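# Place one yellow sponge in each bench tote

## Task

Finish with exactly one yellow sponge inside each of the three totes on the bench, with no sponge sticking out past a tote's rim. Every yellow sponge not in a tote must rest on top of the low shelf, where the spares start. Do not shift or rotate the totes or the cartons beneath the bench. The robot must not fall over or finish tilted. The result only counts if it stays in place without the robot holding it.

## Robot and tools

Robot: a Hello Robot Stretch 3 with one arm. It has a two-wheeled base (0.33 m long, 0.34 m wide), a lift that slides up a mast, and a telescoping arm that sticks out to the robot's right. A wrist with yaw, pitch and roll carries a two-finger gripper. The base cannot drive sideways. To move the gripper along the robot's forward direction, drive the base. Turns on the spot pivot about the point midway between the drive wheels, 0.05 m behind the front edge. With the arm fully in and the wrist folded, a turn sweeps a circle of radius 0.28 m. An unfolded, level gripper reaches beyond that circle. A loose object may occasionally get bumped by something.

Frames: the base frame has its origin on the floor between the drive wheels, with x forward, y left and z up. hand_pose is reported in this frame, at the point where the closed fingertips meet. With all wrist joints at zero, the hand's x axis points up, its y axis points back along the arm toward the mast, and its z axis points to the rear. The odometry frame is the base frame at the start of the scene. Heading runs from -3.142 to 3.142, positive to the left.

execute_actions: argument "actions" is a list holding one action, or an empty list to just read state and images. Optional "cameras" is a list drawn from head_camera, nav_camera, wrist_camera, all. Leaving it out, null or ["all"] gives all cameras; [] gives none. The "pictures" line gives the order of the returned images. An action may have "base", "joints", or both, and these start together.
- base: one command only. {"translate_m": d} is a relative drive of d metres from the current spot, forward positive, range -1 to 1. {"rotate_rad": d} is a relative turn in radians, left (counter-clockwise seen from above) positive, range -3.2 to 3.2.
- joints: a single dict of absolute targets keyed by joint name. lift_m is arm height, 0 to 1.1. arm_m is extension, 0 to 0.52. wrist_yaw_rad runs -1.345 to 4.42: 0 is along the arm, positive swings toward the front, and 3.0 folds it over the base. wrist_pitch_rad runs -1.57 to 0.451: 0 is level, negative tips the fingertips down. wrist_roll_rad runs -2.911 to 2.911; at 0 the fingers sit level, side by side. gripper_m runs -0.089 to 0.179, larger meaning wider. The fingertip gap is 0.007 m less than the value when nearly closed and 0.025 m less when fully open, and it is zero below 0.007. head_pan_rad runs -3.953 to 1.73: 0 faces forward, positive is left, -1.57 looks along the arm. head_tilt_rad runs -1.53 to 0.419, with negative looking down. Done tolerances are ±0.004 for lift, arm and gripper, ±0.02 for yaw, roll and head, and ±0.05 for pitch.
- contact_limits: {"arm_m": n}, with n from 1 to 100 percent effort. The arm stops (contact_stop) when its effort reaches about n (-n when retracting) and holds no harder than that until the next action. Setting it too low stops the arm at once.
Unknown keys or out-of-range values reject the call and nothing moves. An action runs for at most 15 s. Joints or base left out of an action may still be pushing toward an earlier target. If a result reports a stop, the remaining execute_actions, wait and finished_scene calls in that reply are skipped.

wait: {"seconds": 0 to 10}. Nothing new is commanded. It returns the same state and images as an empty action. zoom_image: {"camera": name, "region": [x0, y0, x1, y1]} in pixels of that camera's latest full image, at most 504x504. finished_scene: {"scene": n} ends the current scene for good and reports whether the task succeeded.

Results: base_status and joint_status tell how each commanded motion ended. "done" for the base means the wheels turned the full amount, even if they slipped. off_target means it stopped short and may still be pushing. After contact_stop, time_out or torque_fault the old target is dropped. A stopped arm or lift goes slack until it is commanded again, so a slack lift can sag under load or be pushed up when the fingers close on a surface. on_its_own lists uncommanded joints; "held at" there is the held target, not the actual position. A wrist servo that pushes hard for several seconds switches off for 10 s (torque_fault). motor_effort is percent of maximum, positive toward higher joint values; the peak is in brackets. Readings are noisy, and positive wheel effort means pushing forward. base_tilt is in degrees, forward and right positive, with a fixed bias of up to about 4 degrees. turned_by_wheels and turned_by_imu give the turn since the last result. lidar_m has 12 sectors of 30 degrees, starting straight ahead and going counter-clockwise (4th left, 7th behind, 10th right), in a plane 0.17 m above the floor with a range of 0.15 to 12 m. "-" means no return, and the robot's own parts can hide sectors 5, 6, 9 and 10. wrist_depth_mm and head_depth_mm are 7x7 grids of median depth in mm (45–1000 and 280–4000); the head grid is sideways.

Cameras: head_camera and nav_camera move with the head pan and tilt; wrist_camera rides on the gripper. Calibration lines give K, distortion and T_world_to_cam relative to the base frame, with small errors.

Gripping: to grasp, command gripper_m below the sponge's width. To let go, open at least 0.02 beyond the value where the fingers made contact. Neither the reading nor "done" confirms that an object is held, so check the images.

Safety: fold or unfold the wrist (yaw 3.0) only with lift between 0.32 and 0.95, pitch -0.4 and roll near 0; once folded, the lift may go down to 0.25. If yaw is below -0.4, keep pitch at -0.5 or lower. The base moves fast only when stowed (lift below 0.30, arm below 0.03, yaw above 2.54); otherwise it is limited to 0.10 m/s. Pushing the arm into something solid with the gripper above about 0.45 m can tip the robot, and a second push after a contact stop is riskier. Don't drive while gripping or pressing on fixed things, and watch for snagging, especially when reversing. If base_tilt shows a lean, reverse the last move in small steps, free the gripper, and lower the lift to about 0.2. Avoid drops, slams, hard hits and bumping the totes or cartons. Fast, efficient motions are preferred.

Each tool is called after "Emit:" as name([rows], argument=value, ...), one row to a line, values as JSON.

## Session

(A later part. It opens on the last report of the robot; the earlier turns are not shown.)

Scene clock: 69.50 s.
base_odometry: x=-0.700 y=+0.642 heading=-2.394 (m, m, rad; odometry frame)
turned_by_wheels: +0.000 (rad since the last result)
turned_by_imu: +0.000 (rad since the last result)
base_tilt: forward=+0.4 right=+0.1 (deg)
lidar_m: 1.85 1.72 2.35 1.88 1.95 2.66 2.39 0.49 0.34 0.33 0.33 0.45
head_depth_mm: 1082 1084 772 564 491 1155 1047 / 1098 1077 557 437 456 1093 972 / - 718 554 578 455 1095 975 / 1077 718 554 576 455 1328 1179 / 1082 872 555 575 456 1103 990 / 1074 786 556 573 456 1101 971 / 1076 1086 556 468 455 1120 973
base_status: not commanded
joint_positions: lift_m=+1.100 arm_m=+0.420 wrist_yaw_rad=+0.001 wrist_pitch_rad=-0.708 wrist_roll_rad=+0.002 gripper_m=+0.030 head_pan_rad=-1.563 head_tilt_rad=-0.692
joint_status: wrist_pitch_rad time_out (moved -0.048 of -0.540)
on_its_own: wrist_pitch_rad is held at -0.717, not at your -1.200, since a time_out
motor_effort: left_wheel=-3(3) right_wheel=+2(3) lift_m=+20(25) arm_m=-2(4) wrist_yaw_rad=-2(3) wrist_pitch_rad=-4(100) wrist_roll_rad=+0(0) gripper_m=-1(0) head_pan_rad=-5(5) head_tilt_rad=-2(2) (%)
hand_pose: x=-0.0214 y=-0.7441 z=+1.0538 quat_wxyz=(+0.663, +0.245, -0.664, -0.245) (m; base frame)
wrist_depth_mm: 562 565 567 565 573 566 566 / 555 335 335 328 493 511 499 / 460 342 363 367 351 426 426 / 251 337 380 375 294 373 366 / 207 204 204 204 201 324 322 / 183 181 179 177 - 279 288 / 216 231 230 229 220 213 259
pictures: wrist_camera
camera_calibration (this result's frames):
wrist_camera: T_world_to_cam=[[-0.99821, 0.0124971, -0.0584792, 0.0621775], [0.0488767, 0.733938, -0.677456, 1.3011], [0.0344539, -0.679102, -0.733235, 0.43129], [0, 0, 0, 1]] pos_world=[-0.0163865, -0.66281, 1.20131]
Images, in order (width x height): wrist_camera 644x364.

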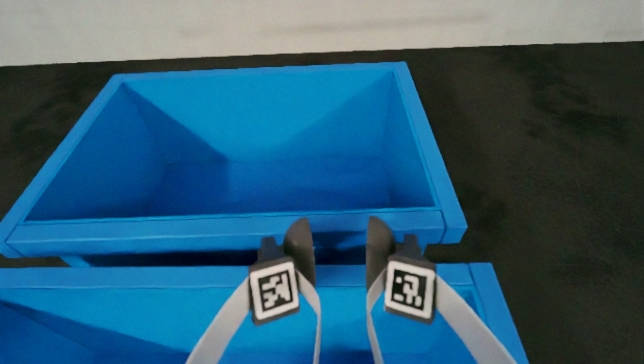

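Emit:
execute_actions([
  {"joints":{"wrist_pitch_rad":-0.55}},
], cameras=[])

Emit:
execute_actions([
  {"joints":{"arm_m":0.36}},
], cameras=[])

Emit:
execute_actions([
  {"joints":{"wrist_pitch_rad":-1.0}},
], cameras=["wrist_camera"])

Emit:
execute_actions([
  {"joints":{"wrist_pitch_rad":-0.55}},
], cameras=[])

Emit:
execute_actions([
  {"joints":{"arm_m":0.15}},
], cameras=[])

Emit:
execute_actions([
  {"joints":{"wrist_pitch_rad":-1.0}},
], cameras=["wrist_camera"])

Emit:
execute_actions([
  {"joints":{"wrist_pitch_rad":-0.4}},
], cameras=[])

Scene clock: 75.70 s.
base_odometry: x=-0.700 y=+0.642 heading=-2.393 (m, m, rad; odometry frame)
turned_by_wheels: +0.000 (rad since the last result)
turned_by_imu: +0.001 (rad since the last result)
base_tilt: forward=+0.4 right=-0.1 (deg)
lidar_m: 1.85 1.72 2.35 1.88 1.94 2.67 2.38 0.49 0.34 0.33 0.33 0.45
head_depth_mm: 1077 1083 772 564 490 1154 1048 / 1094 1083 557 438 455 1095 973 / - 716 554 577 456 1100 972 / 1072 794 555 575 455 1334 1182 / 1076 872 553 574 455 1099 992 / 1075 782 553 574 454 1099 970 / 1078 1083 553 468 455 1119 970
base_status: not commanded
joint_positions: lift_m=+1.100 arm_m=+0.420 wrist_yaw_rad=+0.001 wrist_pitch_rad=-0.573 wrist_roll_rad=+0.002 gripper_m=+0.030 head_pan_rad=-1.563 head_tilt_rad=-0.692
joint_status: all done
motor_effort: left_wheel=-2(3) right_wheel=+1(3) lift_m=+20(20) arm_m=-1(1) wrist_yaw_rad=-2(2) wrist_pitch_rad=+11(12) wrist_roll_rad=+0(0) gripper_m=+1(1) head_pan_rad=-3(5) head_tilt_rad=-2(2) (%)
hand_pose: x=-0.0213 y=-0.7673 z=+1.0794 quat_wxyz=(+0.678, +0.200, -0.679, -0.200) (m; base frame)
wrist_depth_mm: 536 533 538 534 542 534 537 / 597 591 585 589 599 595 592 / 587 583 344 347 535 529 525 / 474 338 373 374 362 440 430 / 262 337 383 381 257 371 370 / 206 204 203 203 - 321 319 / 180 179 176 175 173 284 284
pictures: none
No camera images: the call's "cameras" was empty. Leave "cameras" out to get every camera's image.

Scene clock: 77.30 s.
base_odometry: x=-0.700 y=+0.642 heading=-2.393 (m, m, rad; odometry frame)
turned_by_wheels: +0.000 (rad since the last result)
turned_by_imu: +0.000 (rad since the last result)
base_tilt: forward=+0.4 right=+0.3 (deg)
lidar_m: 1.85 1.71 2.34 1.88 1.95 2.67 2.38 0.49 0.34 0.33 0.34 0.45
head_depth_mm: 1096 1077 771 563 490 1147 1047 / 1098 1083 557 438 455 1100 978 / - 716 556 575 456 1101 972 / 1081 714 554 574 456 1331 1182 / 1078 876 555 574 455 1103 991 / 1077 783 554 573 453 1101 968 / 1074 1083 554 468 455 1122 968
base_status: not commanded
joint_positions: lift_m=+1.100 arm_m=+0.360 wrist_yaw_rad=+0.001 wrist_pitch_rad=-0.573 wrist_roll_rad=+0.002 gripper_m=+0.030 head_pan_rad=-1.563 head_tilt_rad=-0.692
joint_status: all done
motor_effort: left_wheel=-2(2) right_wheel=+1(1) lift_m=+20(20) arm_m=-3(1) wrist_yaw_rad=-3(2) wrist_pitch_rad=+11(11) wrist_roll_rad=+0(0) gripper_m=-1(0) head_pan_rad=-5(3) head_tilt_rad=-2(2) (%)
hand_pose: x=-0.0213 y=-0.7075 z=+1.0796 quat_wxyz=(+0.678, +0.200, -0.679, -0.200) (m; base frame)
wrist_depth_mm: 578 588 587 595 597 589 595 / 648 643 651 641 644 635 624 / 581 394 394 398 498 533 527 / 478 333 433 437 374 436 434 / 373 246 246 246 243 372 367 / 219 228 227 225 - 321 318 / 227 278 279 277 260 284 285
pictures: none
No camera images: the call's "cameras" was empty. Leave "cameras" out to get every camera's image.

Scene clock: 78.37 s.
base_odometry: x=-0.700 y=+0.642 heading=-2.393 (m, m, rad; odometry frame)
turned_by_wheels: +0.000 (rad since the last result)
turned_by_imu: +0.000 (rad since the last result)
base_tilt: forward=+0.4 right=+0.1 (deg)
lidar_m: 1.85 1.71 2.34 1.88 1.94 2.68 2.39 0.49 0.34 0.33 0.34 0.45
head_depth_mm: 1095 1085 772 565 490 1148 1046 / 1097 1080 556 438 454 1096 966 / - 711 552 578 455 1100 972 / 1079 717 552 576 455 1329 1183 / 1073 874 554 576 454 1094 990 / 1072 783 553 574 454 1103 971 / 1071 1086 553 469 455 1128 971
base_status: not commanded
joint_positions: lift_m=+1.100 arm_m=+0.360 wrist_yaw_rad=+0.001 wrist_pitch_rad=-1.003 wrist_roll_rad=+0.002 gripper_m=+0.030 head_pan_rad=-1.563 head_tilt_rad=-0.692
joint_status: all done
motor_effort: left_wheel=-2(2) right_wheel=+1(1) lift_m=+20(19) arm_m=-3(3) wrist_yaw_rad=-2(2) wrist_pitch_rad=+1(9) wrist_roll_rad=+0(0) gripper_m=-1(2) head_pan_rad=-4(5) head_tilt_rad=-1(2) (%)
hand_pose: x=-0.0215 y=-0.6228 z=+1.0097 quat_wxyz=(+0.620, +0.340, -0.620, -0.340) (m; base frame)
wrist_depth_mm: 208 208 206 205 201 351 348 / 200 201 202 202 202 319 320 / 228 254 254 255 241 289 296 / 230 285 282 273 270 158 274 / 229 265 261 219 246 146 256 / 229 248 247 202 - 135 239 / 227 233 230 227 225 126 225
pictures: wrist_camera
camera_calibration (this result's frames):
wrist_camera: T_world_to_cam=[[-0.998224, 0.0291293, -0.0519567, 0.0617529], [0.0488725, 0.899176, -0.43485, 1.04015], [0.0340513, -0.436617, -0.899003, 0.799758], [0, 0, 0, 1]] pos_world=[-0.0164242, -0.587888, 1.1745]
Images, in order (width x height): wrist_camera 644x364.

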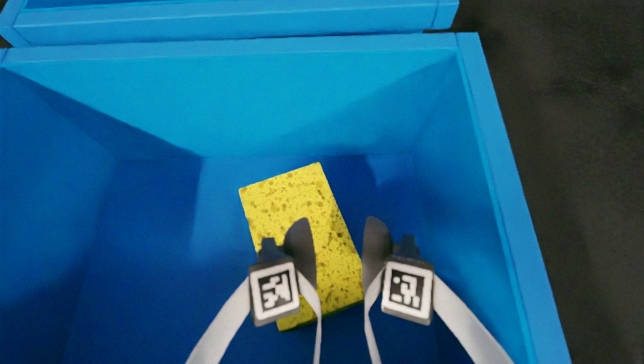

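Scene clock: 79.43 s.
base_odometry: x=-0.700 y=+0.642 heading=-2.393 (m, m, rad; odometry frame)
turned_by_wheels: +0.000 (rad since the last result)
turned_by_imu: +0.000 (rad since the last result)
base_tilt: forward=+0.2 right=+0.1 (deg)
lidar_m: 1.86 1.71 2.35 1.88 1.94 2.65 2.39 0.49 0.34 0.33 0.34 0.45
head_depth_mm: 1093 1080 770 564 489 1148 1045 / 1102 1079 557 439 455 1095 971 / - 716 555 577 455 1104 972 / 1069 717 554 577 454 1327 1188 / 1078 875 553 574 455 1098 990 / 1078 781 553 573 456 1091 972 / 1069 1084 554 469 455 1123 971
base_status: not commanded
joint_positions: lift_m=+1.100 arm_m=+0.360 wrist_yaw_rad=+0.001 wrist_pitch_rad=-0.573 wrist_roll_rad=+0.002 gripper_m=+0.030 head_pan_rad=-1.563 head_tilt_rad=-0.692
joint_status: all done
motor_effort: left_wheel=-2(2) right_wheel=+1(1) lift_m=+20(20) arm_m=-3(4) wrist_yaw_rad=-2(2) wrist_pitch_rad=+11(11) wrist_roll_rad=+0(0) gripper_m=+0(0) head_pan_rad=-4(5) head_tilt_rad=-2(2) (%)
hand_pose: x=-0.0213 y=-0.7074 z=+1.0794 quat_wxyz=(+0.678, +0.200, -0.679, -0.200) (m; base frame)
wrist_depth_mm: 594 594 590 588 587 589 596 / 650 648 656 637 633 644 630 / 580 396 395 396 500 533 518 / 475 337 438 433 377 439 434 / 372 246 246 246 242 369 368 / 220 228 228 226 - 322 319 / 227 276 277 275 261 285 282
pictures: none
No camera images: the call's "cameras" was empty. Leave "cameras" out to get every camera's image.

Scene clock: 82.23 s.
base_odometry: x=-0.700 y=+0.642 heading=-2.393 (m, m, rad; odometry frame)
turned_by_wheels: +0.000 (rad since the last result)
turned_by_imu: +0.000 (rad since the last result)
base_tilt: forward=+0.2 right=+0.0 (deg)
lidar_m: 1.85 1.72 2.34 1.88 1.94 2.66 2.39 0.49 0.34 0.33 0.34 0.45
head_depth_mm: - 969 774 564 490 1147 1052 / - 964 556 438 454 1101 970 / - - 556 578 456 1097 972 / 1079 889 554 574 456 1334 1179 / 1080 876 553 575 455 1100 987 / 1077 784 553 574 455 1096 971 / 1069 1084 553 468 456 1124 972
base_status: not commanded
joint_positions: lift_m=+1.100 arm_m=+0.150 wrist_yaw_rad=+0.001 wrist_pitch_rad=-0.573 wrist_roll_rad=+0.002 gripper_m=+0.030 head_pan_rad=-1.563 head_tilt_rad=-0.692
joint_status: all done
motor_effort: left_wheel=-2(2) right_wheel=+1(1) lift_m=+20(20) arm_m=-3(2) wrist_yaw_rad=-1(2) wrist_pitch_rad=+11(11) wrist_roll_rad=+0(0) gripper_m=-1(0) head_pan_rad=-5(4) head_tilt_rad=-2(2) (%)
hand_pose: x=-0.0213 y=-0.4976 z=+1.0796 quat_wxyz=(+0.678, +0.200, -0.679, -0.200) (m; base frame)
wrist_depth_mm: 771 774 756 769 783 782 791 / 761 744 536 552 668 682 663 / 587 529 381 384 391 536 525 / 479 341 423 413 410 437 432 / 383 239 238 238 236 372 371 / 220 224 223 229 - 318 320 / 223 275 278 276 268 279 284
pictures: none
No camera images: the call's "cameras" was empty. Leave "cameras" out to get every camera's image.

Scene clock: 83.30 s.
base_odometry: x=-0.700 y=+0.642 heading=-2.393 (m, m, rad; odometry frame)
turned_by_wheels: +0.000 (rad since the last result)
turned_by_imu: +0.000 (rad since the last result)
base_tilt: forward=+0.4 right=+0.1 (deg)
lidar_m: 1.85 1.71 2.35 1.88 1.94 2.66 2.39 0.49 0.34 0.33 0.33 0.45
head_depth_mm: - 967 771 563 490 1150 1047 / - - 529 437 455 1100 972 / - - - 401 455 1097 971 / 1077 876 555 400 455 1324 1181 / 1076 873 553 574 455 1103 989 / 1071 784 554 571 455 1100 972 / 1079 1082 554 469 454 1127 968
base_status: not commanded
joint_positions: lift_m=+1.100 arm_m=+0.150 wrist_yaw_rad=+0.001 wrist_pitch_rad=-1.003 wrist_roll_rad=+0.002 gripper_m=+0.030 head_pan_rad=-1.563 head_tilt_rad=-0.692
joint_status: all done
motor_effort: left_wheel=-2(2) right_wheel=+1(1) lift_m=+20(20) arm_m=-4(3) wrist_yaw_rad=-2(2) wrist_pitch_rad=+1(10) wrist_roll_rad=+0(0) gripper_m=+0(0) head_pan_rad=-3(4) head_tilt_rad=-2(2) (%)
hand_pose: x=-0.0215 y=-0.4128 z=+1.0097 quat_wxyz=(+0.620, +0.340, -0.620, -0.340) (m; base frame)
wrist_depth_mm: 211 202 204 198 198 351 348 / 197 198 201 205 206 316 320 / 222 247 252 259 247 179 293 / 227 282 282 279 271 167 274 / 224 267 263 262 256 146 258 / 220 249 246 243 - 147 240 / 219 234 232 229 228 138 223
pictures: wrist_camera
camera_calibration (this result's frames):
wrist_camera: T_world_to_cam=[[-0.998224, 0.0291304, -0.0519562, 0.0556354], [0.0488726, 0.899184, -0.434833, 0.851301], [0.0340513, -0.4366, -0.899011, 0.891463], [0, 0, 0, 1]] pos_world=[-0.0164242, -0.377884, 1.1745]
Images, in order (width x height): wrist_camera 644x364.

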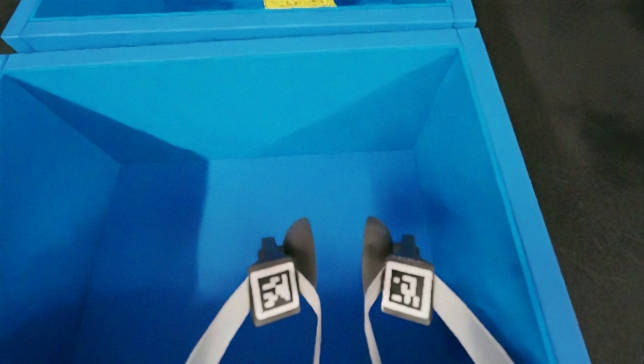

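Scene clock: 84.47 s.
base_odometry: x=-0.700 y=+0.642 heading=-2.393 (m, m, rad; odometry frame)
turned_by_wheels: +0.000 (rad since the last result)
turned_by_imu: +0.000 (rad since the last result)
base_tilt: forward=+0.4 right=+0.0 (deg)
lidar_m: 1.85 1.72 2.34 1.88 1.95 2.67 2.39 0.49 0.34 0.32 0.34 0.45
head_depth_mm: - 968 769 563 491 1150 1050 / - - 552 439 455 1102 972 / - - 549 578 455 1095 972 / 1095 877 554 576 455 1327 1184 / 1075 875 554 575 455 1105 993 / 1081 785 554 575 456 1099 970 / 1073 1081 555 468 455 1127 968
base_status: not commanded
joint_positions: lift_m=+1.100 arm_m=+0.150 wrist_yaw_rad=+0.001 wrist_pitch_rad=-0.425 wrist_roll_rad=+0.002 gripper_m=+0.030 head_pan_rad=-1.563 head_tilt_rad=-0.692
joint_status: all done
motor_effort: left_wheel=-2(2) right_wheel=+1(1) lift_m=+20(19) arm_m=-3(4) wrist_yaw_rad=-2(2) wrist_pitch_rad=+12(13) wrist_roll_rad=+0(0) gripper_m=+0(0) head_pan_rad=-7(5) head_tilt_rad=-2(2) (%)
hand_pose: x=-0.0213 y=-0.5187 z=+1.1110 quat_wxyz=(+0.691, +0.150, -0.692, -0.149) (m; base frame)
wrist_depth_mm: 761 750 751 745 757 760 747 / 819 810 821 811 822 812 814 / 845 808 579 580 753 741 717 / 610 578 401 396 515 561 556 / 484 342 432 423 412 450 440 / 391 277 390 241 - 380 372 / 218 218 215 216 213 324 321
pictures: none
No camera images: the call's "cameras" was empty. Leave "cameras" out to get every camera's image.

Emit:
execute_actions([
  {"base":{"rotate_rad":0.43},"joints":{"arm_m":0.0,"wrist_yaw_rad":1.2}},
], cameras=[])

Emit:
execute_actions([
  {"base":{"translate_m":0.5},"joints":{"gripper_m":0.14}},
], cameras=[])

Emit:
execute_actions([
  {"base":{"translate_m":0.93},"joints":{"lift_m":0.8}},
], cameras=[])

Emit:
execute_actions([
  {"base":{"rotate_rad":1.12},"joints":{"head_tilt_rad":-0.9}},
])

Scene clock: 97.80 s.
base_odometry: x=-0.700 y=+0.642 heading=-1.964 (m, m, rad; odometry frame)
turned_by_wheels: +0.430 (rad since the last result)
turned_by_imu: +0.437 (rad since the last result)
base_tilt: forward=+0.2 right=+0.0 (deg)
lidar_m: 1.71 2.34 1.88 1.90 2.45 2.38 0.53 0.35 0.33 0.33 0.42 2.07
head_depth_mm: - - - - 446 1050 971 / - - - - 461 1151 1181 / - 1146 - - 468 1120 990 / 1191 1082 823 - - 1097 973 / 1237 1084 801 - - 1160 969 / 1286 1148 842 - - 1123 1071 / 1351 - - - 1263 1129 1086
base_status: done
joint_positions: lift_m=+1.100 arm_m=+0.003 wrist_yaw_rad=+1.197 wrist_pitch_rad=-0.424 wrist_roll_rad=+0.002 gripper_m=+0.030 head_pan_rad=-1.563 head_tilt_rad=-0.692
joint_status: all done
joint sent to its limit — the command would take arm_m past its lower limit, so that joint was sent only as far as its limit.
motor_effort: left_wheel=-2(8) right_wheel=+1(4) lift_m=+20(20) arm_m=-3(1) wrist_yaw_rad=+4(8) wrist_pitch_rad=+12(12) wrist_roll_rad=+0(0) gripper_m=+0(0) head_pan_rad=-5(5) head_tilt_rad=-2(2) (%)
hand_pose: x=+0.1867 y=-0.2295 z=+1.1113 quat_wxyz=(+0.655, +0.513, -0.488, +0.266) (m; base frame)
wrist_depth_mm: - - - - - - - / - - - - - - - / - - - - - - - / - - - - - 560 549 / - - - - - 454 446 / - - - - - 403 373 / - - - - - 347 321
pictures: none
No camera images: the call's "cameras" was empty. Leave "cameras" out to get every camera's image.

Scene clock: 104.20 s.
base_odometry: x=-0.892 y=+0.180 heading=-1.964 (m, m, rad; odometry frame)
turned_by_wheels: +0.000 (rad since the last result)
turned_by_imu: +0.003 (rad since the last result)
base_tilt: forward=+0.5 right=+0.1 (deg)
lidar_m: 1.22 1.89 2.31 1.76 2.18 2.86 0.85 0.56 0.52 0.53 1.75 1.62
head_depth_mm: - - - - 1265 1201 1162 / - - - - 1263 1120 1030 / - 1456 - - 1261 1123 1111 / 1382 1552 1668 - - 1071 1187 / 1443 1621 1802 - - 1387 1229 / 1506 1684 1857 - - 1400 1222 / 1574 - - - 1574 1415 1228
base_status: done
joint_positions: lift_m=+1.100 arm_m=+0.003 wrist_yaw_rad=+1.197 wrist_pitch_rad=-0.424 wrist_roll_rad=+0.002 gripper_m=+0.140 head_pan_rad=-1.563 head_tilt_rad=-0.692
joint_status: all done
motor_effort: left_wheel=-3(4) right_wheel=+1(5) lift_m=+20(20) arm_m=-3(4) wrist_yaw_rad=+4(2) wrist_pitch_rad=+12(11) wrist_roll_rad=+0(0) gripper_m=+0(87) head_pan_rad=-3(4) head_tilt_rad=-2(1) (%)
hand_pose: x=+0.1867 y=-0.2295 z=+1.1113 quat_wxyz=(+0.655, +0.513, -0.488, +0.266) (m; base frame)
wrist_depth_mm: - - - - - - - / - - - - - - - / - - - - - - - / - - - - - - - / - - - - - - - / - - - - - - - / - - - - - - -
pictures: none
No camera images: the call's "cameras" was empty. Leave "cameras" out to get every camera's image.

Scene clock: 114.93 s.
base_odometry: x=-1.248 y=-0.679 heading=-1.964 (m, m, rad; odometry frame)
turned_by_wheels: +0.000 (rad since the last result)
turned_by_imu: +0.005 (rad since the last result)
base_tilt: forward=+0.2 right=+0.2 (deg)
lidar_m: 0.75 0.59 1.13 1.95 2.04 3.67 1.44 1.06 1.65 1.24 0.83 0.36
head_depth_mm: 1544 1708 1899 2025 1686 1420 - / 1623 1776 1999 2060 1681 1412 - / 1670 1876 2100 2047 1687 1412 - / 1604 1776 2025 2005 1678 1424 1260 / 1333 1451 1611 1794 1689 1416 1283 / 1146 1219 1350 1485 1581 1419 - / 999 1071 1157 1247 1361 1400 1226
base_status: done
joint_positions: lift_m=+0.800 arm_m=+0.003 wrist_yaw_rad=+1.197 wrist_pitch_rad=-0.423 wrist_roll_rad=+0.002 gripper_m=+0.140 head_pan_rad=-1.563 head_tilt_rad=-0.692
joint_status: all done
motor_effort: left_wheel=-2(4) right_wheel=+1(4) lift_m=+14(15) arm_m=-3(3) wrist_yaw_rad=+3(3) wrist_pitch_rad=+11(12) wrist_roll_rad=+0(0) gripper_m=+1(0) head_pan_rad=-4(4) head_tilt_rad=-2(1) (%)
hand_pose: x=+0.1868 y=-0.2295 z=+0.8118 quat_wxyz=(+0.655, +0.512, -0.488, +0.266) (m; base frame)
wrist_depth_mm: 598 579 569 562 559 545 529 / 631 627 622 602 595 589 573 / 700 691 673 652 644 642 628 / 623 620 547 626 698 698 683 / 494 488 476 493 791 756 755 / 409 418 400 405 897 - 828 / 589 610 472 574 971 922 934
pictures: none
No camera images: the call's "cameras" was empty. Leave "cameras" out to get every camera's image.

Scene clock: 117.67 s.
base_odometry: x=-1.248 y=-0.679 heading=-0.844 (m, m, rad; odometry frame)
turned_by_wheels: +1.120 (rad since the last result)
turned_by_imu: +1.138 (rad since the last result)
base_tilt: forward=+0.2 right=+0.1 (deg)
lidar_m: 1.93 1.97 1.91 3.69 1.32 1.06 1.81 1.14 0.37 0.37 0.69 0.59
head_depth_mm: 695 803 947 1159 1406 - 1112 / 694 802 947 1157 1386 - 1129 / 695 799 942 873 776 - 1115 / 692 800 942 860 761 969 1135 / 691 796 943 833 760 - 1126 / 689 794 941 876 773 - 1129 / 687 794 937 875 774 973 1135
base_status: done
joint_positions: lift_m=+0.800 arm_m=+0.003 wrist_yaw_rad=+1.197 wrist_pitch_rad=-0.423 wrist_roll_rad=+0.002 gripper_m=+0.140 head_pan_rad=-1.563 head_tilt_rad=-0.889
joint_status: all done
motor_effort: left_wheel=-2(8) right_wheel=+1(5) lift_m=+14(14) arm_m=-3(4) wrist_yaw_rad=+5(4) wrist_pitch_rad=+11(11) wrist_roll_rad=+0(0) gripper_m=-1(1) head_pan_rad=-4(5) head_tilt_rad=-2(16) (%)
hand_pose: x=+0.1868 y=-0.2295 z=+0.8118 quat_wxyz=(+0.655, +0.512, -0.488, +0.266) (m; base frame)
wrist_depth_mm: - - - - 823 624 478 / - - - - 887 634 495 / - - - 772 760 665 515 / - - - 649 583 571 524 / - - - 820 468 475 453 / - - - 972 402 - 379 / - 961 - 893 576 330 327
pictures: head_camera (sideways: a quarter turn clockwise sets it upright), nav_camera (sideways: a quarter turn counterclockwise sets it upright), wrist_camera
camera_calibration (this result's frames):
head_camera: T_world_to_cam=[[-0.0111047, 0.771525, -0.636103, 0.847611], [0.9997, 0.0224673, 0.00979818, -0.010567], [0.021851, -0.635803, -0.771542, 0.958374], [0, 0, 0, 1]] pos_world=[-0.000965152, -0.0443784, 1.2787]
nav_camera: T_world_to_cam=[[0.0186702, -0.7728, 0.634375, -0.781871], [-0.99973, -0.0232142, 0.00114322, 0.0582292], [0.013843, -0.634225, -0.773024, 0.964302], [0, 0, 0, 1]] pos_world=[0.0594623, 0.00870681, 1.24136]
wrist_camera: T_world_to_cam=[[-0.361445, -0.930466, -0.059926, -0.084816], [-0.46076, 0.234121, -0.856088, 0.874808], [0.810591, -0.281817, -0.513344, 0.363817], [0, 0, 0, 1]] pos_world=[0.0775135, -0.181199, 0.930593]
Images, in order (width x height): head_camera 896x504, nav_camera 672x504, wrist_camera 644x364.

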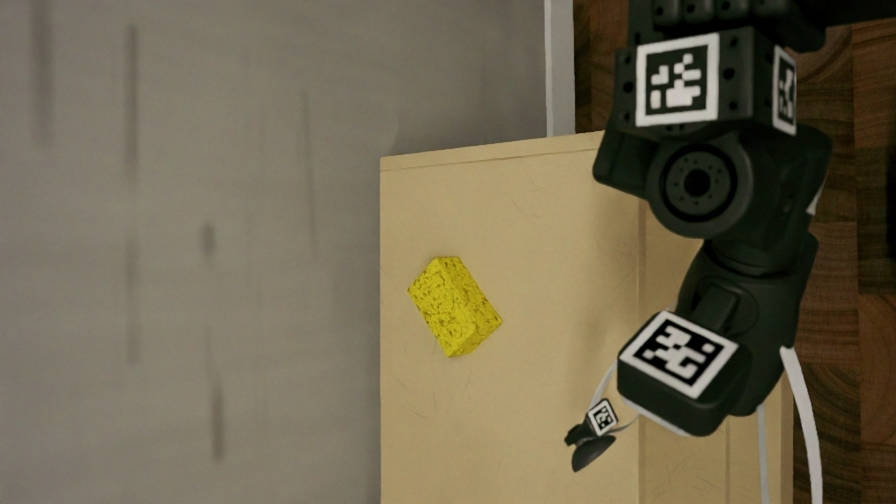

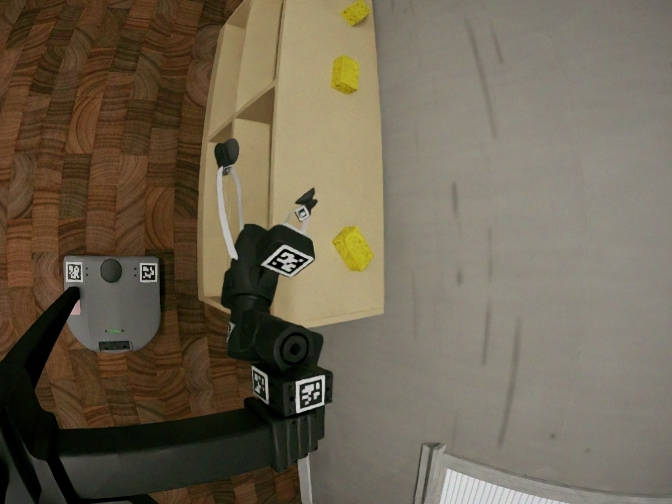

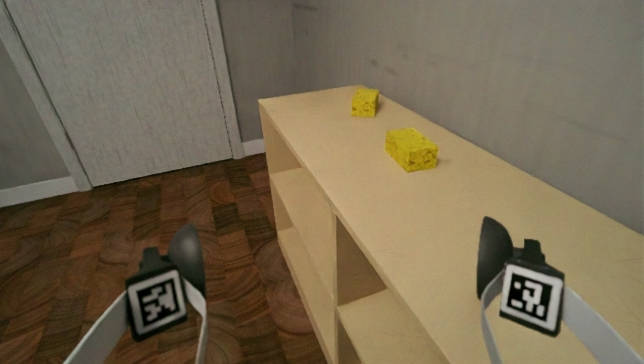

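Emit:
execute_actions([
  {"base":{"translate_m":0.05},"joints":{"wrist_yaw_rad":0.67,"wrist_pitch_rad":-1.1,"gripper_m":0.175,"arm_m":0.352}},
], cameras=["wrist_camera","head_camera"])

Scene clock: 131.43 s.
base_odometry: x=-1.215 y=-0.717 heading=-0.844 (m, m, rad; odometry frame)
turned_by_wheels: +0.000 (rad since the last result)
turned_by_imu: +0.001 (rad since the last result)
base_tilt: forward=+0.2 right=+0.1 (deg)
lidar_m: 1.87 1.92 1.88 3.68 1.39 1.11 1.86 1.14 0.38 0.56 0.62 0.55
head_depth_mm: 695 792 921 - - 1262 1132 / 690 769 1000 918 774 975 1154 / 692 763 - 877 760 969 1136 / 689 799 - 835 760 976 1136 / 690 796 935 840 760 970 1130 / 689 794 934 878 762 973 1135 / 686 792 932 876 760 972 1134
base_status: done
joint_positions: lift_m=+0.800 arm_m=+0.352 wrist_yaw_rad=+0.672 wrist_pitch_rad=-1.101 wrist_roll_rad=+0.002 gripper_m=+0.175 head_pan_rad=-1.563 head_tilt_rad=-0.889
joint_status: all done
motor_effort: left_wheel=-2(4) right_wheel=+2(5) lift_m=+14(14) arm_m=+4(7) wrist_yaw_rad=-2(6) wrist_pitch_rad=+1(9) wrist_roll_rad=+0(0) gripper_m=+1(88) head_pan_rad=-4(4) head_tilt_rad=-3(3) (%)
hand_pose: x=+0.0372 y=-0.5708 z=+0.6996 quat_wxyz=(+0.691, +0.548, -0.447, -0.152) (m; base frame)
wrist_depth_mm: 331 329 325 342 279 229 193 / 312 309 304 306 328 263 219 / 294 291 286 284 283 309 250 / 277 274 269 269 266 264 290 / 262 260 256 211 211 251 253 / 248 - 244 200 200 237 236 / 239 232 233 229 228 225 222
pictures: head_camera (sideways: a quarter turn clockwise sets it upright), wrist_camera
camera_calibration (this result's frames):
head_camera: T_world_to_cam=[[-0.011063, 0.771635, -0.63597, 0.847438], [0.999701, 0.0224104, 0.00980073, -0.0105703], [0.0218149, -0.635671, -0.771652, 0.958517], [0, 0, 0, 1]] pos_world=[-0.000967632, -0.044374, 1.27869]
wrist_camera: T_world_to_cam=[[-0.803263, -0.593628, -0.0487212, -0.262238], [-0.544405, 0.764914, -0.344282, 0.737734], [0.241643, -0.250025, -0.937601, 0.667493], [0, 0, 0, 1]] pos_world=[0.029685, -0.553085, 0.867054]
Images, in order (width x height): head_camera 896x504, wrist_camera 644x364.

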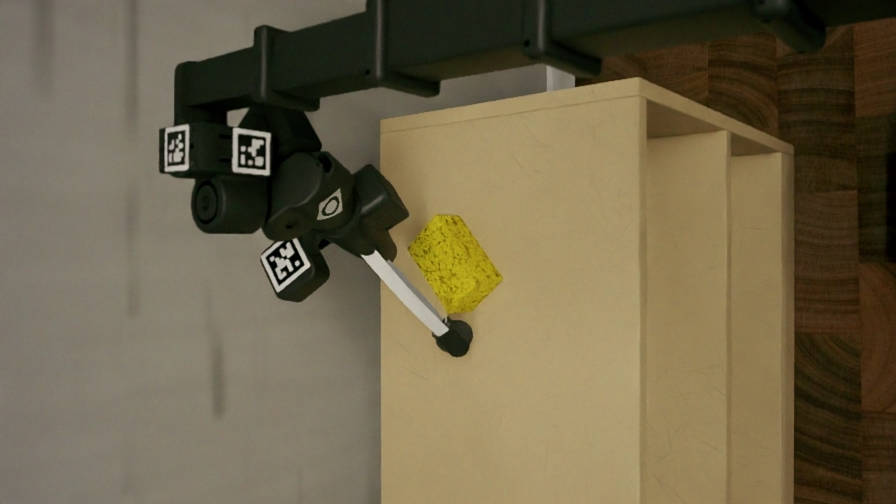

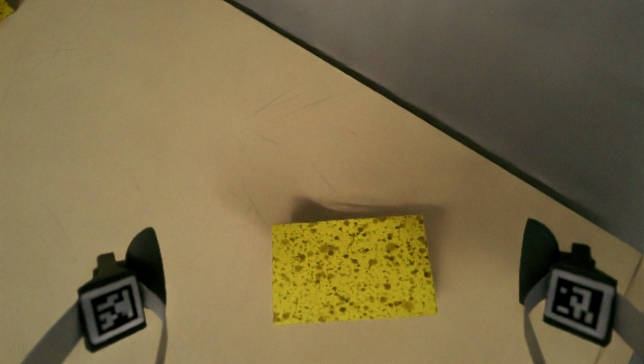

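Emit:
execute_actions([
  {"joints":{"lift_m":0.73}},
], cameras=["wrist_camera"])

Emit:
execute_actions([
  {"joints":{"gripper_m":0.07}},
], cameras=["wrist_camera"])

Emit:
execute_actions([
  {"joints":{"lift_m":0.8}},
], cameras=["wrist_camera"])

Scene clock: 136.43 s.
base_odometry: x=-1.215 y=-0.717 heading=-0.844 (m, m, rad; odometry frame)
turned_by_wheels: +0.000 (rad since the last result)
turned_by_imu: +0.001 (rad since the last result)
base_tilt: forward=+0.3 right=+0.3 (deg)
lidar_m: 1.88 1.92 1.88 3.66 1.39 1.11 1.86 1.14 0.38 0.55 0.62 0.55
head_depth_mm: 692 803 950 1123 - - - / 693 797 - 876 760 973 1146 / 691 799 - 854 760 965 1134 / 688 796 893 820 761 973 1129 / 689 795 937 893 760 971 1139 / 687 792 938 874 763 968 1133 / 686 792 931 874 761 968 1137
base_status: not commanded
joint_positions: lift_m=+0.730 arm_m=+0.352 wrist_yaw_rad=+0.672 wrist_pitch_rad=-1.102 wrist_roll_rad=+0.002 gripper_m=+0.175 head_pan_rad=-1.563 head_tilt_rad=-0.889
joint_status: all done
motor_effort: left_wheel=-3(2) right_wheel=+2(2) lift_m=+15(14) arm_m=+4(5) wrist_yaw_rad=-3(3) wrist_pitch_rad=+1(1) wrist_roll_rad=+0(0) gripper_m=+0(1) head_pan_rad=-5(5) head_tilt_rad=-2(3) (%)
hand_pose: x=+0.0372 y=-0.5707 z=+0.6296 quat_wxyz=(+0.691, +0.548, -0.447, -0.152) (m; base frame)
wrist_depth_mm: 241 241 237 234 271 229 193 / 227 225 221 220 216 253 219 / 212 211 209 207 205 202 244 / 201 200 198 196 194 191 190 / 191 189 185 141 139 182 181 / 181 - 175 134 133 170 172 / - 169 167 164 163 164 161
pictures: wrist_camera
camera_calibration (this result's frames):
wrist_camera: T_world_to_cam=[[-0.803274, -0.593614, -0.0487088, -0.265653], [-0.54448, 0.765009, -0.343951, 0.713391], [0.241437, -0.249766, -0.937723, 0.602087], [0, 0, 0, 1]] pos_world=[0.0296691, -0.553066, 0.797023]
Images, in order (width x height): wrist_camera 644x364.

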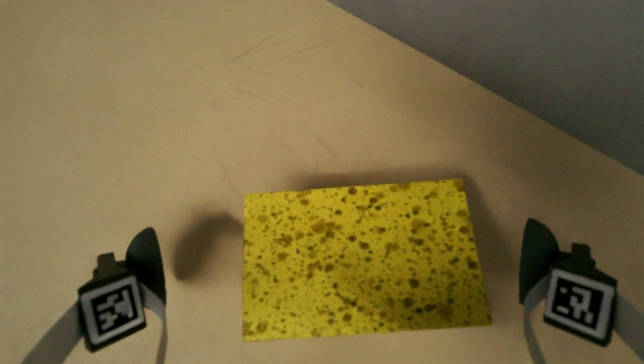

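Scene clock: 137.97 s.
base_odometry: x=-1.215 y=-0.717 heading=-0.844 (m, m, rad; odometry frame)
turned_by_wheels: +0.000 (rad since the last result)
turned_by_imu: +0.000 (rad since the last result)
base_tilt: forward=+0.5 right=+0.1 (deg)
lidar_m: 1.88 1.92 1.88 3.69 1.39 1.11 1.86 1.14 0.38 0.56 0.62 0.55
head_depth_mm: 692 799 945 1124 - - - / 693 799 - 875 759 972 1150 / 692 797 - 855 761 973 1128 / 691 795 898 823 761 969 1131 / 692 794 941 874 761 972 1133 / 687 796 934 874 763 971 1134 / 687 791 935 877 761 970 1134
base_status: not commanded
joint_positions: lift_m=+0.730 arm_m=+0.352 wrist_yaw_rad=+0.672 wrist_pitch_rad=-1.102 wrist_roll_rad=+0.002 gripper_m=+0.071 head_pan_rad=-1.563 head_tilt_rad=-0.889
joint_status: all done
motor_effort: left_wheel=-3(2) right_wheel=+1(1) lift_m=+14(15) arm_m=+4(4) wrist_yaw_rad=-3(3) wrist_pitch_rad=+1(1) wrist_roll_rad=+0(0) gripper_m=-13(93) head_pan_rad=-4(4) head_tilt_rad=-3(3) (%)
hand_pose: x=+0.0372 y=-0.5707 z=+0.6296 quat_wxyz=(+0.691, +0.548, -0.447, -0.152) (m; base frame)
wrist_depth_mm: 242 238 237 235 268 227 194 / 227 224 222 219 217 256 218 / 212 211 209 206 205 202 242 / 201 199 197 195 191 191 190 / 191 189 142 140 139 184 180 / 180 179 133 133 132 - 172 / 172 170 167 165 163 164 164
pictures: wrist_camera
camera_calibration (this result's frames):
wrist_camera: T_world_to_cam=[[-0.803274, -0.593615, -0.0487088, -0.265654], [-0.544481, 0.765009, -0.343951, 0.713391], [0.241437, -0.249766, -0.937723, 0.602087], [0, 0, 0, 1]] pos_world=[0.0296691, -0.553066, 0.797023]
Images, in order (width x height): wrist_camera 644x364.

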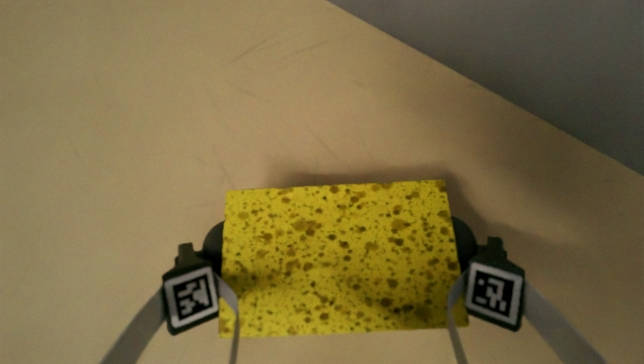

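Scene clock: 139.43 s.
base_odometry: x=-1.215 y=-0.717 heading=-0.844 (m, m, rad; odometry frame)
turned_by_wheels: +0.000 (rad since the last result)
turned_by_imu: +0.000 (rad since the last result)
base_tilt: forward=+0.4 right=+0.1 (deg)
lidar_m: 1.88 1.92 1.88 3.67 1.39 1.11 1.86 1.14 0.38 0.56 0.62 0.55
head_depth_mm: 693 793 923 - - 1266 1129 / 692 766 996 911 774 977 1153 / 691 762 - 874 763 970 1138 / 691 793 - 821 761 971 1131 / 687 795 937 856 759 967 1134 / 685 792 935 876 759 973 1141 / 686 789 934 874 761 972 1137
base_status: not commanded
joint_positions: lift_m=+0.800 arm_m=+0.352 wrist_yaw_rad=+0.672 wrist_pitch_rad=-1.102 wrist_roll_rad=+0.002 gripper_m=+0.071 head_pan_rad=-1.563 head_tilt_rad=-0.889
joint_status: all done
motor_effort: left_wheel=-2(2) right_wheel=+2(2) lift_m=+25(27) arm_m=+4(4) wrist_yaw_rad=-2(2) wrist_pitch_rad=+1(1) wrist_roll_rad=+0(0) gripper_m=-14(13) head_pan_rad=-4(5) head_tilt_rad=-3(2) (%)
hand_pose: x=+0.0370 y=-0.5705 z=+0.6988 quat_wxyz=(+0.690, +0.548, -0.447, -0.152) (m; base frame)
wrist_depth_mm: 331 328 324 341 275 228 194 / 308 307 303 300 331 264 218 / 291 289 284 282 279 308 249 / 274 273 270 266 262 263 290 / 259 257 142 140 139 250 248 / 247 245 134 133 132 - 234 / 236 233 228 226 224 222 225
pictures: wrist_camera
camera_calibration (this result's frames):
wrist_camera: T_world_to_cam=[[-0.803301, -0.59358, -0.0486771, -0.262291], [-0.544672, 0.76525, -0.343111, 0.736561], [0.240914, -0.249109, -0.938033, 0.66769], [0, 0, 0, 1]] pos_world=[0.0296289, -0.553017, 0.86627]
Images, in order (width x height): wrist_camera 644x364.

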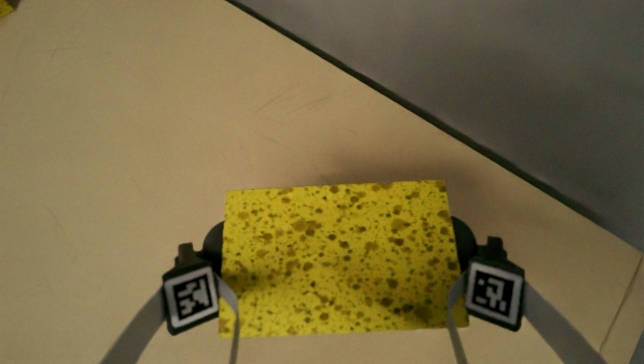

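Emit:
execute_actions([
  {"base":{"rotate_rad":-0.315},"joints":{"arm_m":0.0,"lift_m":0.95}},
], cameras=[])

Emit:
execute_actions([
  {"base":{"translate_m":-0.8},"joints":{"lift_m":1.1,"wrist_yaw_rad":0.0,"wrist_pitch_rad":-0.3,"head_pan_rad":-2.6,"head_tilt_rad":-0.8}},
], cameras=[])

Emit:
execute_actions([
  {"base":{"rotate_rad":-1.247}},
])

Scene clock: 150.93 s.
base_odometry: x=-1.215 y=-0.717 heading=-1.159 (m, m, rad; odometry frame)
turned_by_wheels: -0.315 (rad since the last result)
turned_by_imu: -0.319 (rad since the last result)
base_tilt: forward=+0.3 right=+0.2 (deg)
lidar_m: 1.08 1.88 1.88 2.21 3.95 1.16 1.11 1.85 0.94 0.38 0.77 0.55
head_depth_mm: 812 957 1109 - - - 1147 / 787 915 1101 - - - 1151 / 757 878 1042 - - - 1126 / 732 844 996 1132 - 1147 1150 / 709 815 956 891 445 421 1122 / 685 783 912 878 763 707 1116 / 663 756 877 876 761 895 1095
base_status: done
joint_positions: lift_m=+0.950 arm_m=+0.003 wrist_yaw_rad=+0.672 wrist_pitch_rad=-1.103 wrist_roll_rad=+0.002 gripper_m=+0.071 head_pan_rad=-1.563 head_tilt_rad=-0.889
joint_status: all done
joint sent to its limit — the command would take arm_m past its lower limit, so that joint was sent only as far as its limit.
motor_effort: left_wheel=+2(6) right_wheel=-2(7) lift_m=+25(27) arm_m=-3(5) wrist_yaw_rad=-2(2) wrist_pitch_rad=+2(2) wrist_roll_rad=+0(0) gripper_m=-13(14) head_pan_rad=-6(5) head_tilt_rad=-2(2) (%)
hand_pose: x=+0.0369 y=-0.2213 z=+0.8488 quat_wxyz=(+0.690, +0.548, -0.447, -0.152) (m; base frame)
wrist_depth_mm: 521 523 514 507 497 512 563 / 501 491 483 475 469 675 644 / - 678 457 444 443 840 789 / - - 693 430 410 - 962 / - - 143 140 138 - 943 / 942 968 134 132 132 - 919 / 930 902 887 129 884 866 855
pictures: none
No camera images: the call's "cameras" was empty. Leave "cameras" out to get every camera's image.

Scene clock: 160.07 s.
base_odometry: x=-1.535 y=+0.016 heading=-1.159 (m, m, rad; odometry frame)
turned_by_wheels: +0.000 (rad since the last result)
turned_by_imu: -0.002 (rad since the last result)
base_tilt: forward=+0.2 right=+0.0 (deg)
lidar_m: 1.33 2.62 2.30 3.47 0.47 0.35 0.56 1.11 1.22 1.05 1.05 0.85
head_depth_mm: 952 1077 1228 1429 1492 1328 1171 / 973 1103 1268 1483 1540 1336 1167 / 989 1125 1303 1523 1528 1328 1173 / 1010 1152 1328 1572 1535 1341 1176 / 1033 1174 1362 1624 1525 1334 1174 / 1050 1197 1401 1673 1537 1336 1177 / 1071 1202 1506 1683 1542 1327 1184
base_status: done
joint_positions: lift_m=+1.100 arm_m=+0.003 wrist_yaw_rad=+0.004 wrist_pitch_rad=-0.327 wrist_roll_rad=+0.002 gripper_m=+0.071 head_pan_rad=-2.593 head_tilt_rad=-0.804
joint_status: all done
motor_effort: left_wheel=+1(3) right_wheel=-2(5) lift_m=+25(27) arm_m=-3(4) wrist_yaw_rad=-5(7) wrist_pitch_rad=+13(14) wrist_roll_rad=+0(0) gripper_m=-13(13) head_pan_rad=-5(62) head_tilt_rad=+2(9) (%)
hand_pose: x=-0.0207 y=-0.3826 z=+1.1333 quat_wxyz=(+0.697, +0.116, -0.698, -0.114) (m; base frame)
wrist_depth_mm: 609 655 692 749 821 917 834 / 637 685 743 812 885 - 861 / 675 718 787 868 962 - 877 / 716 776 828 881 941 - 892 / 745 809 142 140 139 - 927 / 799 863 133 133 132 - 908 / 872 955 - - - - 939
pictures: none
No camera images: the call's "cameras" was empty. Leave "cameras" out to get every camera's image.

Scene clock: 163.00 s.
base_odometry: x=-1.535 y=+0.016 heading=-2.406 (m, m, rad; odometry frame)
turned_by_wheels: -1.247 (rad since the last result)
turned_by_imu: -1.267 (rad since the last result)
base_tilt: forward=+0.3 right=-0.2 (deg)
lidar_m: 1.05 0.84 0.85 2.62 2.46 2.79 0.87 0.34 0.37 1.06 1.14 1.09
head_depth_mm: 816 844 1733 1720 1520 1333 1182 / 844 811 1576 1463 1445 1328 1177 / 877 811 635 1393 1243 1269 1177 / 915 814 634 536 1184 1033 1120 / 951 810 634 522 555 746 1134 / 973 811 637 522 1182 1116 1182 / 1069 843 600 537 1208 1260 1176
base_status: done
joint_positions: lift_m=+1.100 arm_m=+0.003 wrist_yaw_rad=+0.003 wrist_pitch_rad=-0.327 wrist_roll_rad=+0.002 gripper_m=+0.071 head_pan_rad=-2.593 head_tilt_rad=-0.803
joint_status: not commanded
motor_effort: left_wheel=+1(5) right_wheel=-2(5) lift_m=+26(25) arm_m=-3(3) wrist_yaw_rad=-4(5) wrist_pitch_rad=+13(13) wrist_roll_rad=+0(0) gripper_m=-12(13) head_pan_rad=-5(5) head_tilt_rad=+2(2) (%)
hand_pose: x=-0.0208 y=-0.3826 z=+1.1333 quat_wxyz=(+0.697, +0.116, -0.698, -0.114) (m; base frame)
wrist_depth_mm: 755 771 773 772 755 762 766 / 799 798 809 818 803 807 811 / 867 861 877 861 851 857 871 / 938 930 921 897 659 677 675 / - - 142 140 138 549 518 / - - 133 133 132 - 416 / - - - - - - 355
pictures: head_camera (sideways: a quarter turn clockwise sets it upright), nav_camera (sideways: a quarter turn counterclockwise sets it upright), wrist_camera
camera_calibration (this result's frames):
head_camera: T_world_to_cam=[[0.607058, 0.37707, -0.699499, 0.92645], [0.534668, -0.84502, 0.00849614, -0.00603618], [-0.587887, -0.379158, -0.714583, 0.888021], [0, 0, 0, 1]] pos_world=[-0.0371252, -0.017737, 1.28267]
nav_camera: T_world_to_cam=[[-0.604377, -0.384286, 0.697892, -0.860836], [-0.534526, 0.845148, 0.0024691, 0.0536651], [-0.590771, -0.371549, -0.716199, 0.894092], [0, 0, 0, 1]] pos_world=[0.0366199, -0.0439626, 1.24099]
wrist_camera: T_world_to_cam=[[-0.998162, -0.012449, -0.0593032, 0.0542781], [0.0482175, 0.429563, -0.901749, 1.22729], [0.0367004, -0.902951, -0.428173, 0.30372], [0, 0, 0, 1]] pos_world=[-0.0161453, -0.252279, 1.23997]
Images, in order (width x height): head_camera 896x504, nav_camera 672x504, wrist_camera 644x364.

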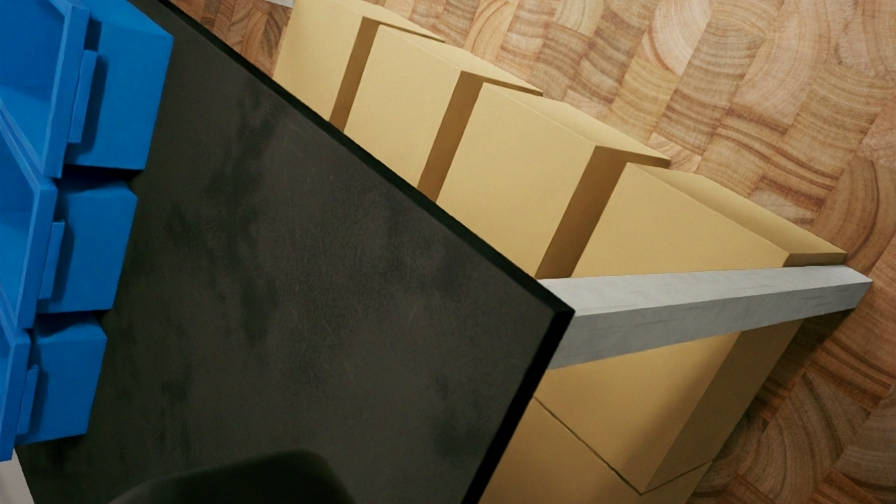

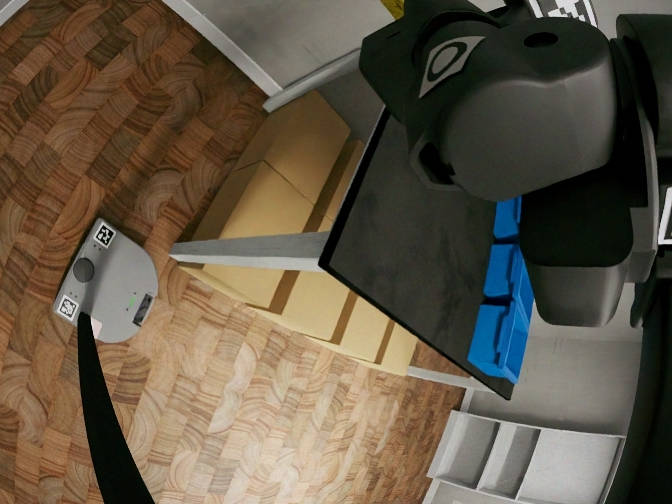

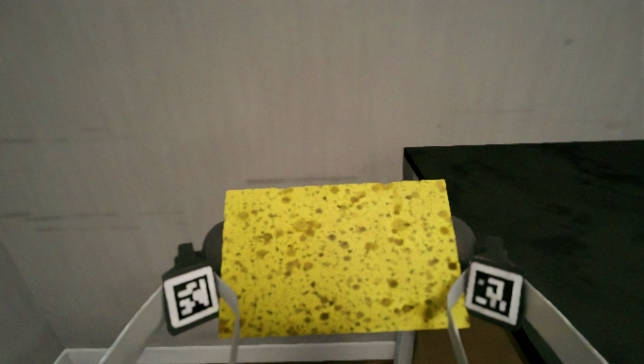

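Emit:
execute_actions([
  {"base":{"translate_m":-0.5},"joints":{"head_pan_rad":-1.57,"head_tilt_rad":-0.7}},
], cameras=[])

Emit:
execute_actions([
  {"base":{"translate_m":-0.46},"joints":{"arm_m":0.3}},
])

Scene clock: 174.97 s.
base_odometry: x=-1.165 y=+0.352 heading=-2.406 (m, m, rad; odometry frame)
turned_by_wheels: +0.000 (rad since the last result)
turned_by_imu: -0.001 (rad since the last result)
base_tilt: forward=+0.4 right=+0.1 (deg)
lidar_m: 1.55 1.25 1.61 2.61 2.10 2.77 0.96 0.31 0.22 0.21 0.22 0.31
head_depth_mm: - - - - - 411 913 / - - - - - 407 913 / - - - - - 412 915 / - 332 - 590 485 411 915 / 976 1031 698 589 484 411 912 / 973 1033 752 589 484 411 932 / 971 1063 753 588 485 411 526
base_status: done
joint_positions: lift_m=+1.100 arm_m=+0.003 wrist_yaw_rad=+0.003 wrist_pitch_rad=-0.327 wrist_roll_rad=+0.002 gripper_m=+0.071 head_pan_rad=-1.577 head_tilt_rad=-0.705
joint_status: all done
motor_effort: left_wheel=+2(4) right_wheel=-2(6) lift_m=+26(25) arm_m=-4(4) wrist_yaw_rad=-4(4) wrist_pitch_rad=+13(13) wrist_roll_rad=+0(0) gripper_m=-12(13) head_pan_rad=+5(62) head_tilt_rad=+2(9) (%)
hand_pose: x=-0.0208 y=-0.3826 z=+1.1333 quat_wxyz=(+0.697, +0.116, -0.698, -0.114) (m; base frame)
wrist_depth_mm: 770 778 788 788 786 783 787 / 829 813 834 824 831 833 828 / 890 893 893 878 880 857 620 / 945 981 727 709 652 604 448 / - - 142 139 139 521 406 / - - 134 133 132 - 394 / - 372 351 345 342 352 355
pictures: none
No camera images: the call's "cameras" was empty. Leave "cameras" out to get every camera's image.

Scene clock: 180.80 s.
base_odometry: x=-0.824 y=+0.661 heading=-2.405 (m, m, rad; odometry frame)
turned_by_wheels: +0.000 (rad since the last result)
turned_by_imu: +0.000 (rad since the last result)
base_tilt: forward=+0.3 right=+0.1 (deg)
lidar_m: 2.00 1.67 2.36 1.98 2.04 2.76 2.46 0.33 0.24 0.23 0.23 0.31
head_depth_mm: 1024 1037 551 491 480 385 946 / 1027 796 642 496 479 385 950 / - 798 642 492 480 385 965 / 950 648 642 490 480 383 968 / 988 804 640 487 481 378 930 / 987 1041 556 463 421 375 927 / 984 1039 753 591 348 402 968
base_status: done
joint_positions: lift_m=+1.100 arm_m=+0.300 wrist_yaw_rad=+0.002 wrist_pitch_rad=-0.327 wrist_roll_rad=+0.002 gripper_m=+0.071 head_pan_rad=-1.577 head_tilt_rad=-0.705
joint_status: all done
motor_effort: left_wheel=+2(3) right_wheel=-2(6) lift_m=+26(26) arm_m=+4(4) wrist_yaw_rad=-5(5) wrist_pitch_rad=+13(13) wrist_roll_rad=+0(0) gripper_m=-13(12) head_pan_rad=+4(5) head_tilt_rad=+3(2) (%)
hand_pose: x=-0.0209 y=-0.6796 z=+1.1333 quat_wxyz=(+0.697, +0.116, -0.698, -0.115) (m; base frame)
wrist_depth_mm: 533 535 536 534 536 540 541 / 571 565 567 565 572 575 583 / 604 608 616 602 613 615 611 / 661 640 642 637 643 650 641 / 573 555 142 140 138 522 512 / 454 449 134 133 132 - 416 / 377 351 326 341 335 236 353
pictures: head_camera (sideways: a quarter turn clockwise sets it upright), nav_camera (sideways: a quarter turn counterclockwise sets it upright), wrist_camera
camera_calibration (this result's frames):
head_camera: T_world_to_cam=[[-0.00128132, 0.642194, -0.766541, 1.01754], [0.999924, 0.0102451, 0.00691173, -0.00681251], [0.012292, -0.766474, -0.642158, 0.790158], [0, 0, 0, 1]] pos_world=[-0.00159682, -0.0477501, 1.28744]
nav_camera: T_world_to_cam=[[0.00882669, -0.643866, 0.765087, -0.952151], [-0.999952, -0.00897703, 0.00398158, 0.0545347], [0.0043046, -0.765085, -0.643915, 0.796443], [0, 0, 0, 1]] pos_world=[0.0595081, -0.0032213, 1.2411]
wrist_camera: T_world_to_cam=[[-0.99817, -0.0118377, -0.0593031, 0.0508521], [0.0484811, 0.429518, -0.901756, 1.35488], [0.0361464, -0.902981, -0.428158, 0.0354791], [0, 0, 0, 1]] pos_world=[-0.0162095, -0.549305, 1.23998]
Images, in order (width x height): head_camera 896x504, nav_camera 672x504, wrist_camera 644x364.

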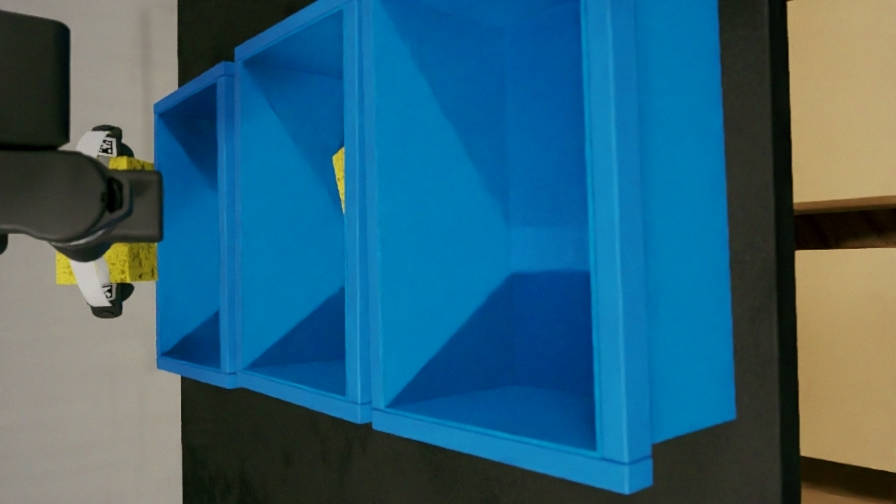

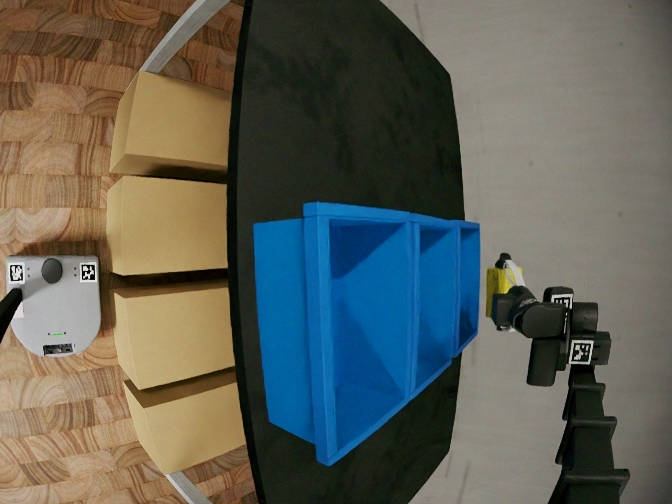

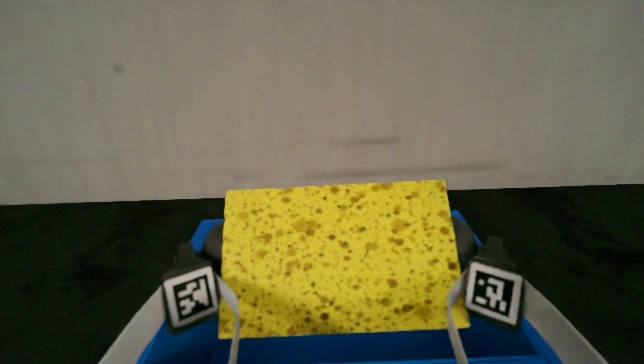

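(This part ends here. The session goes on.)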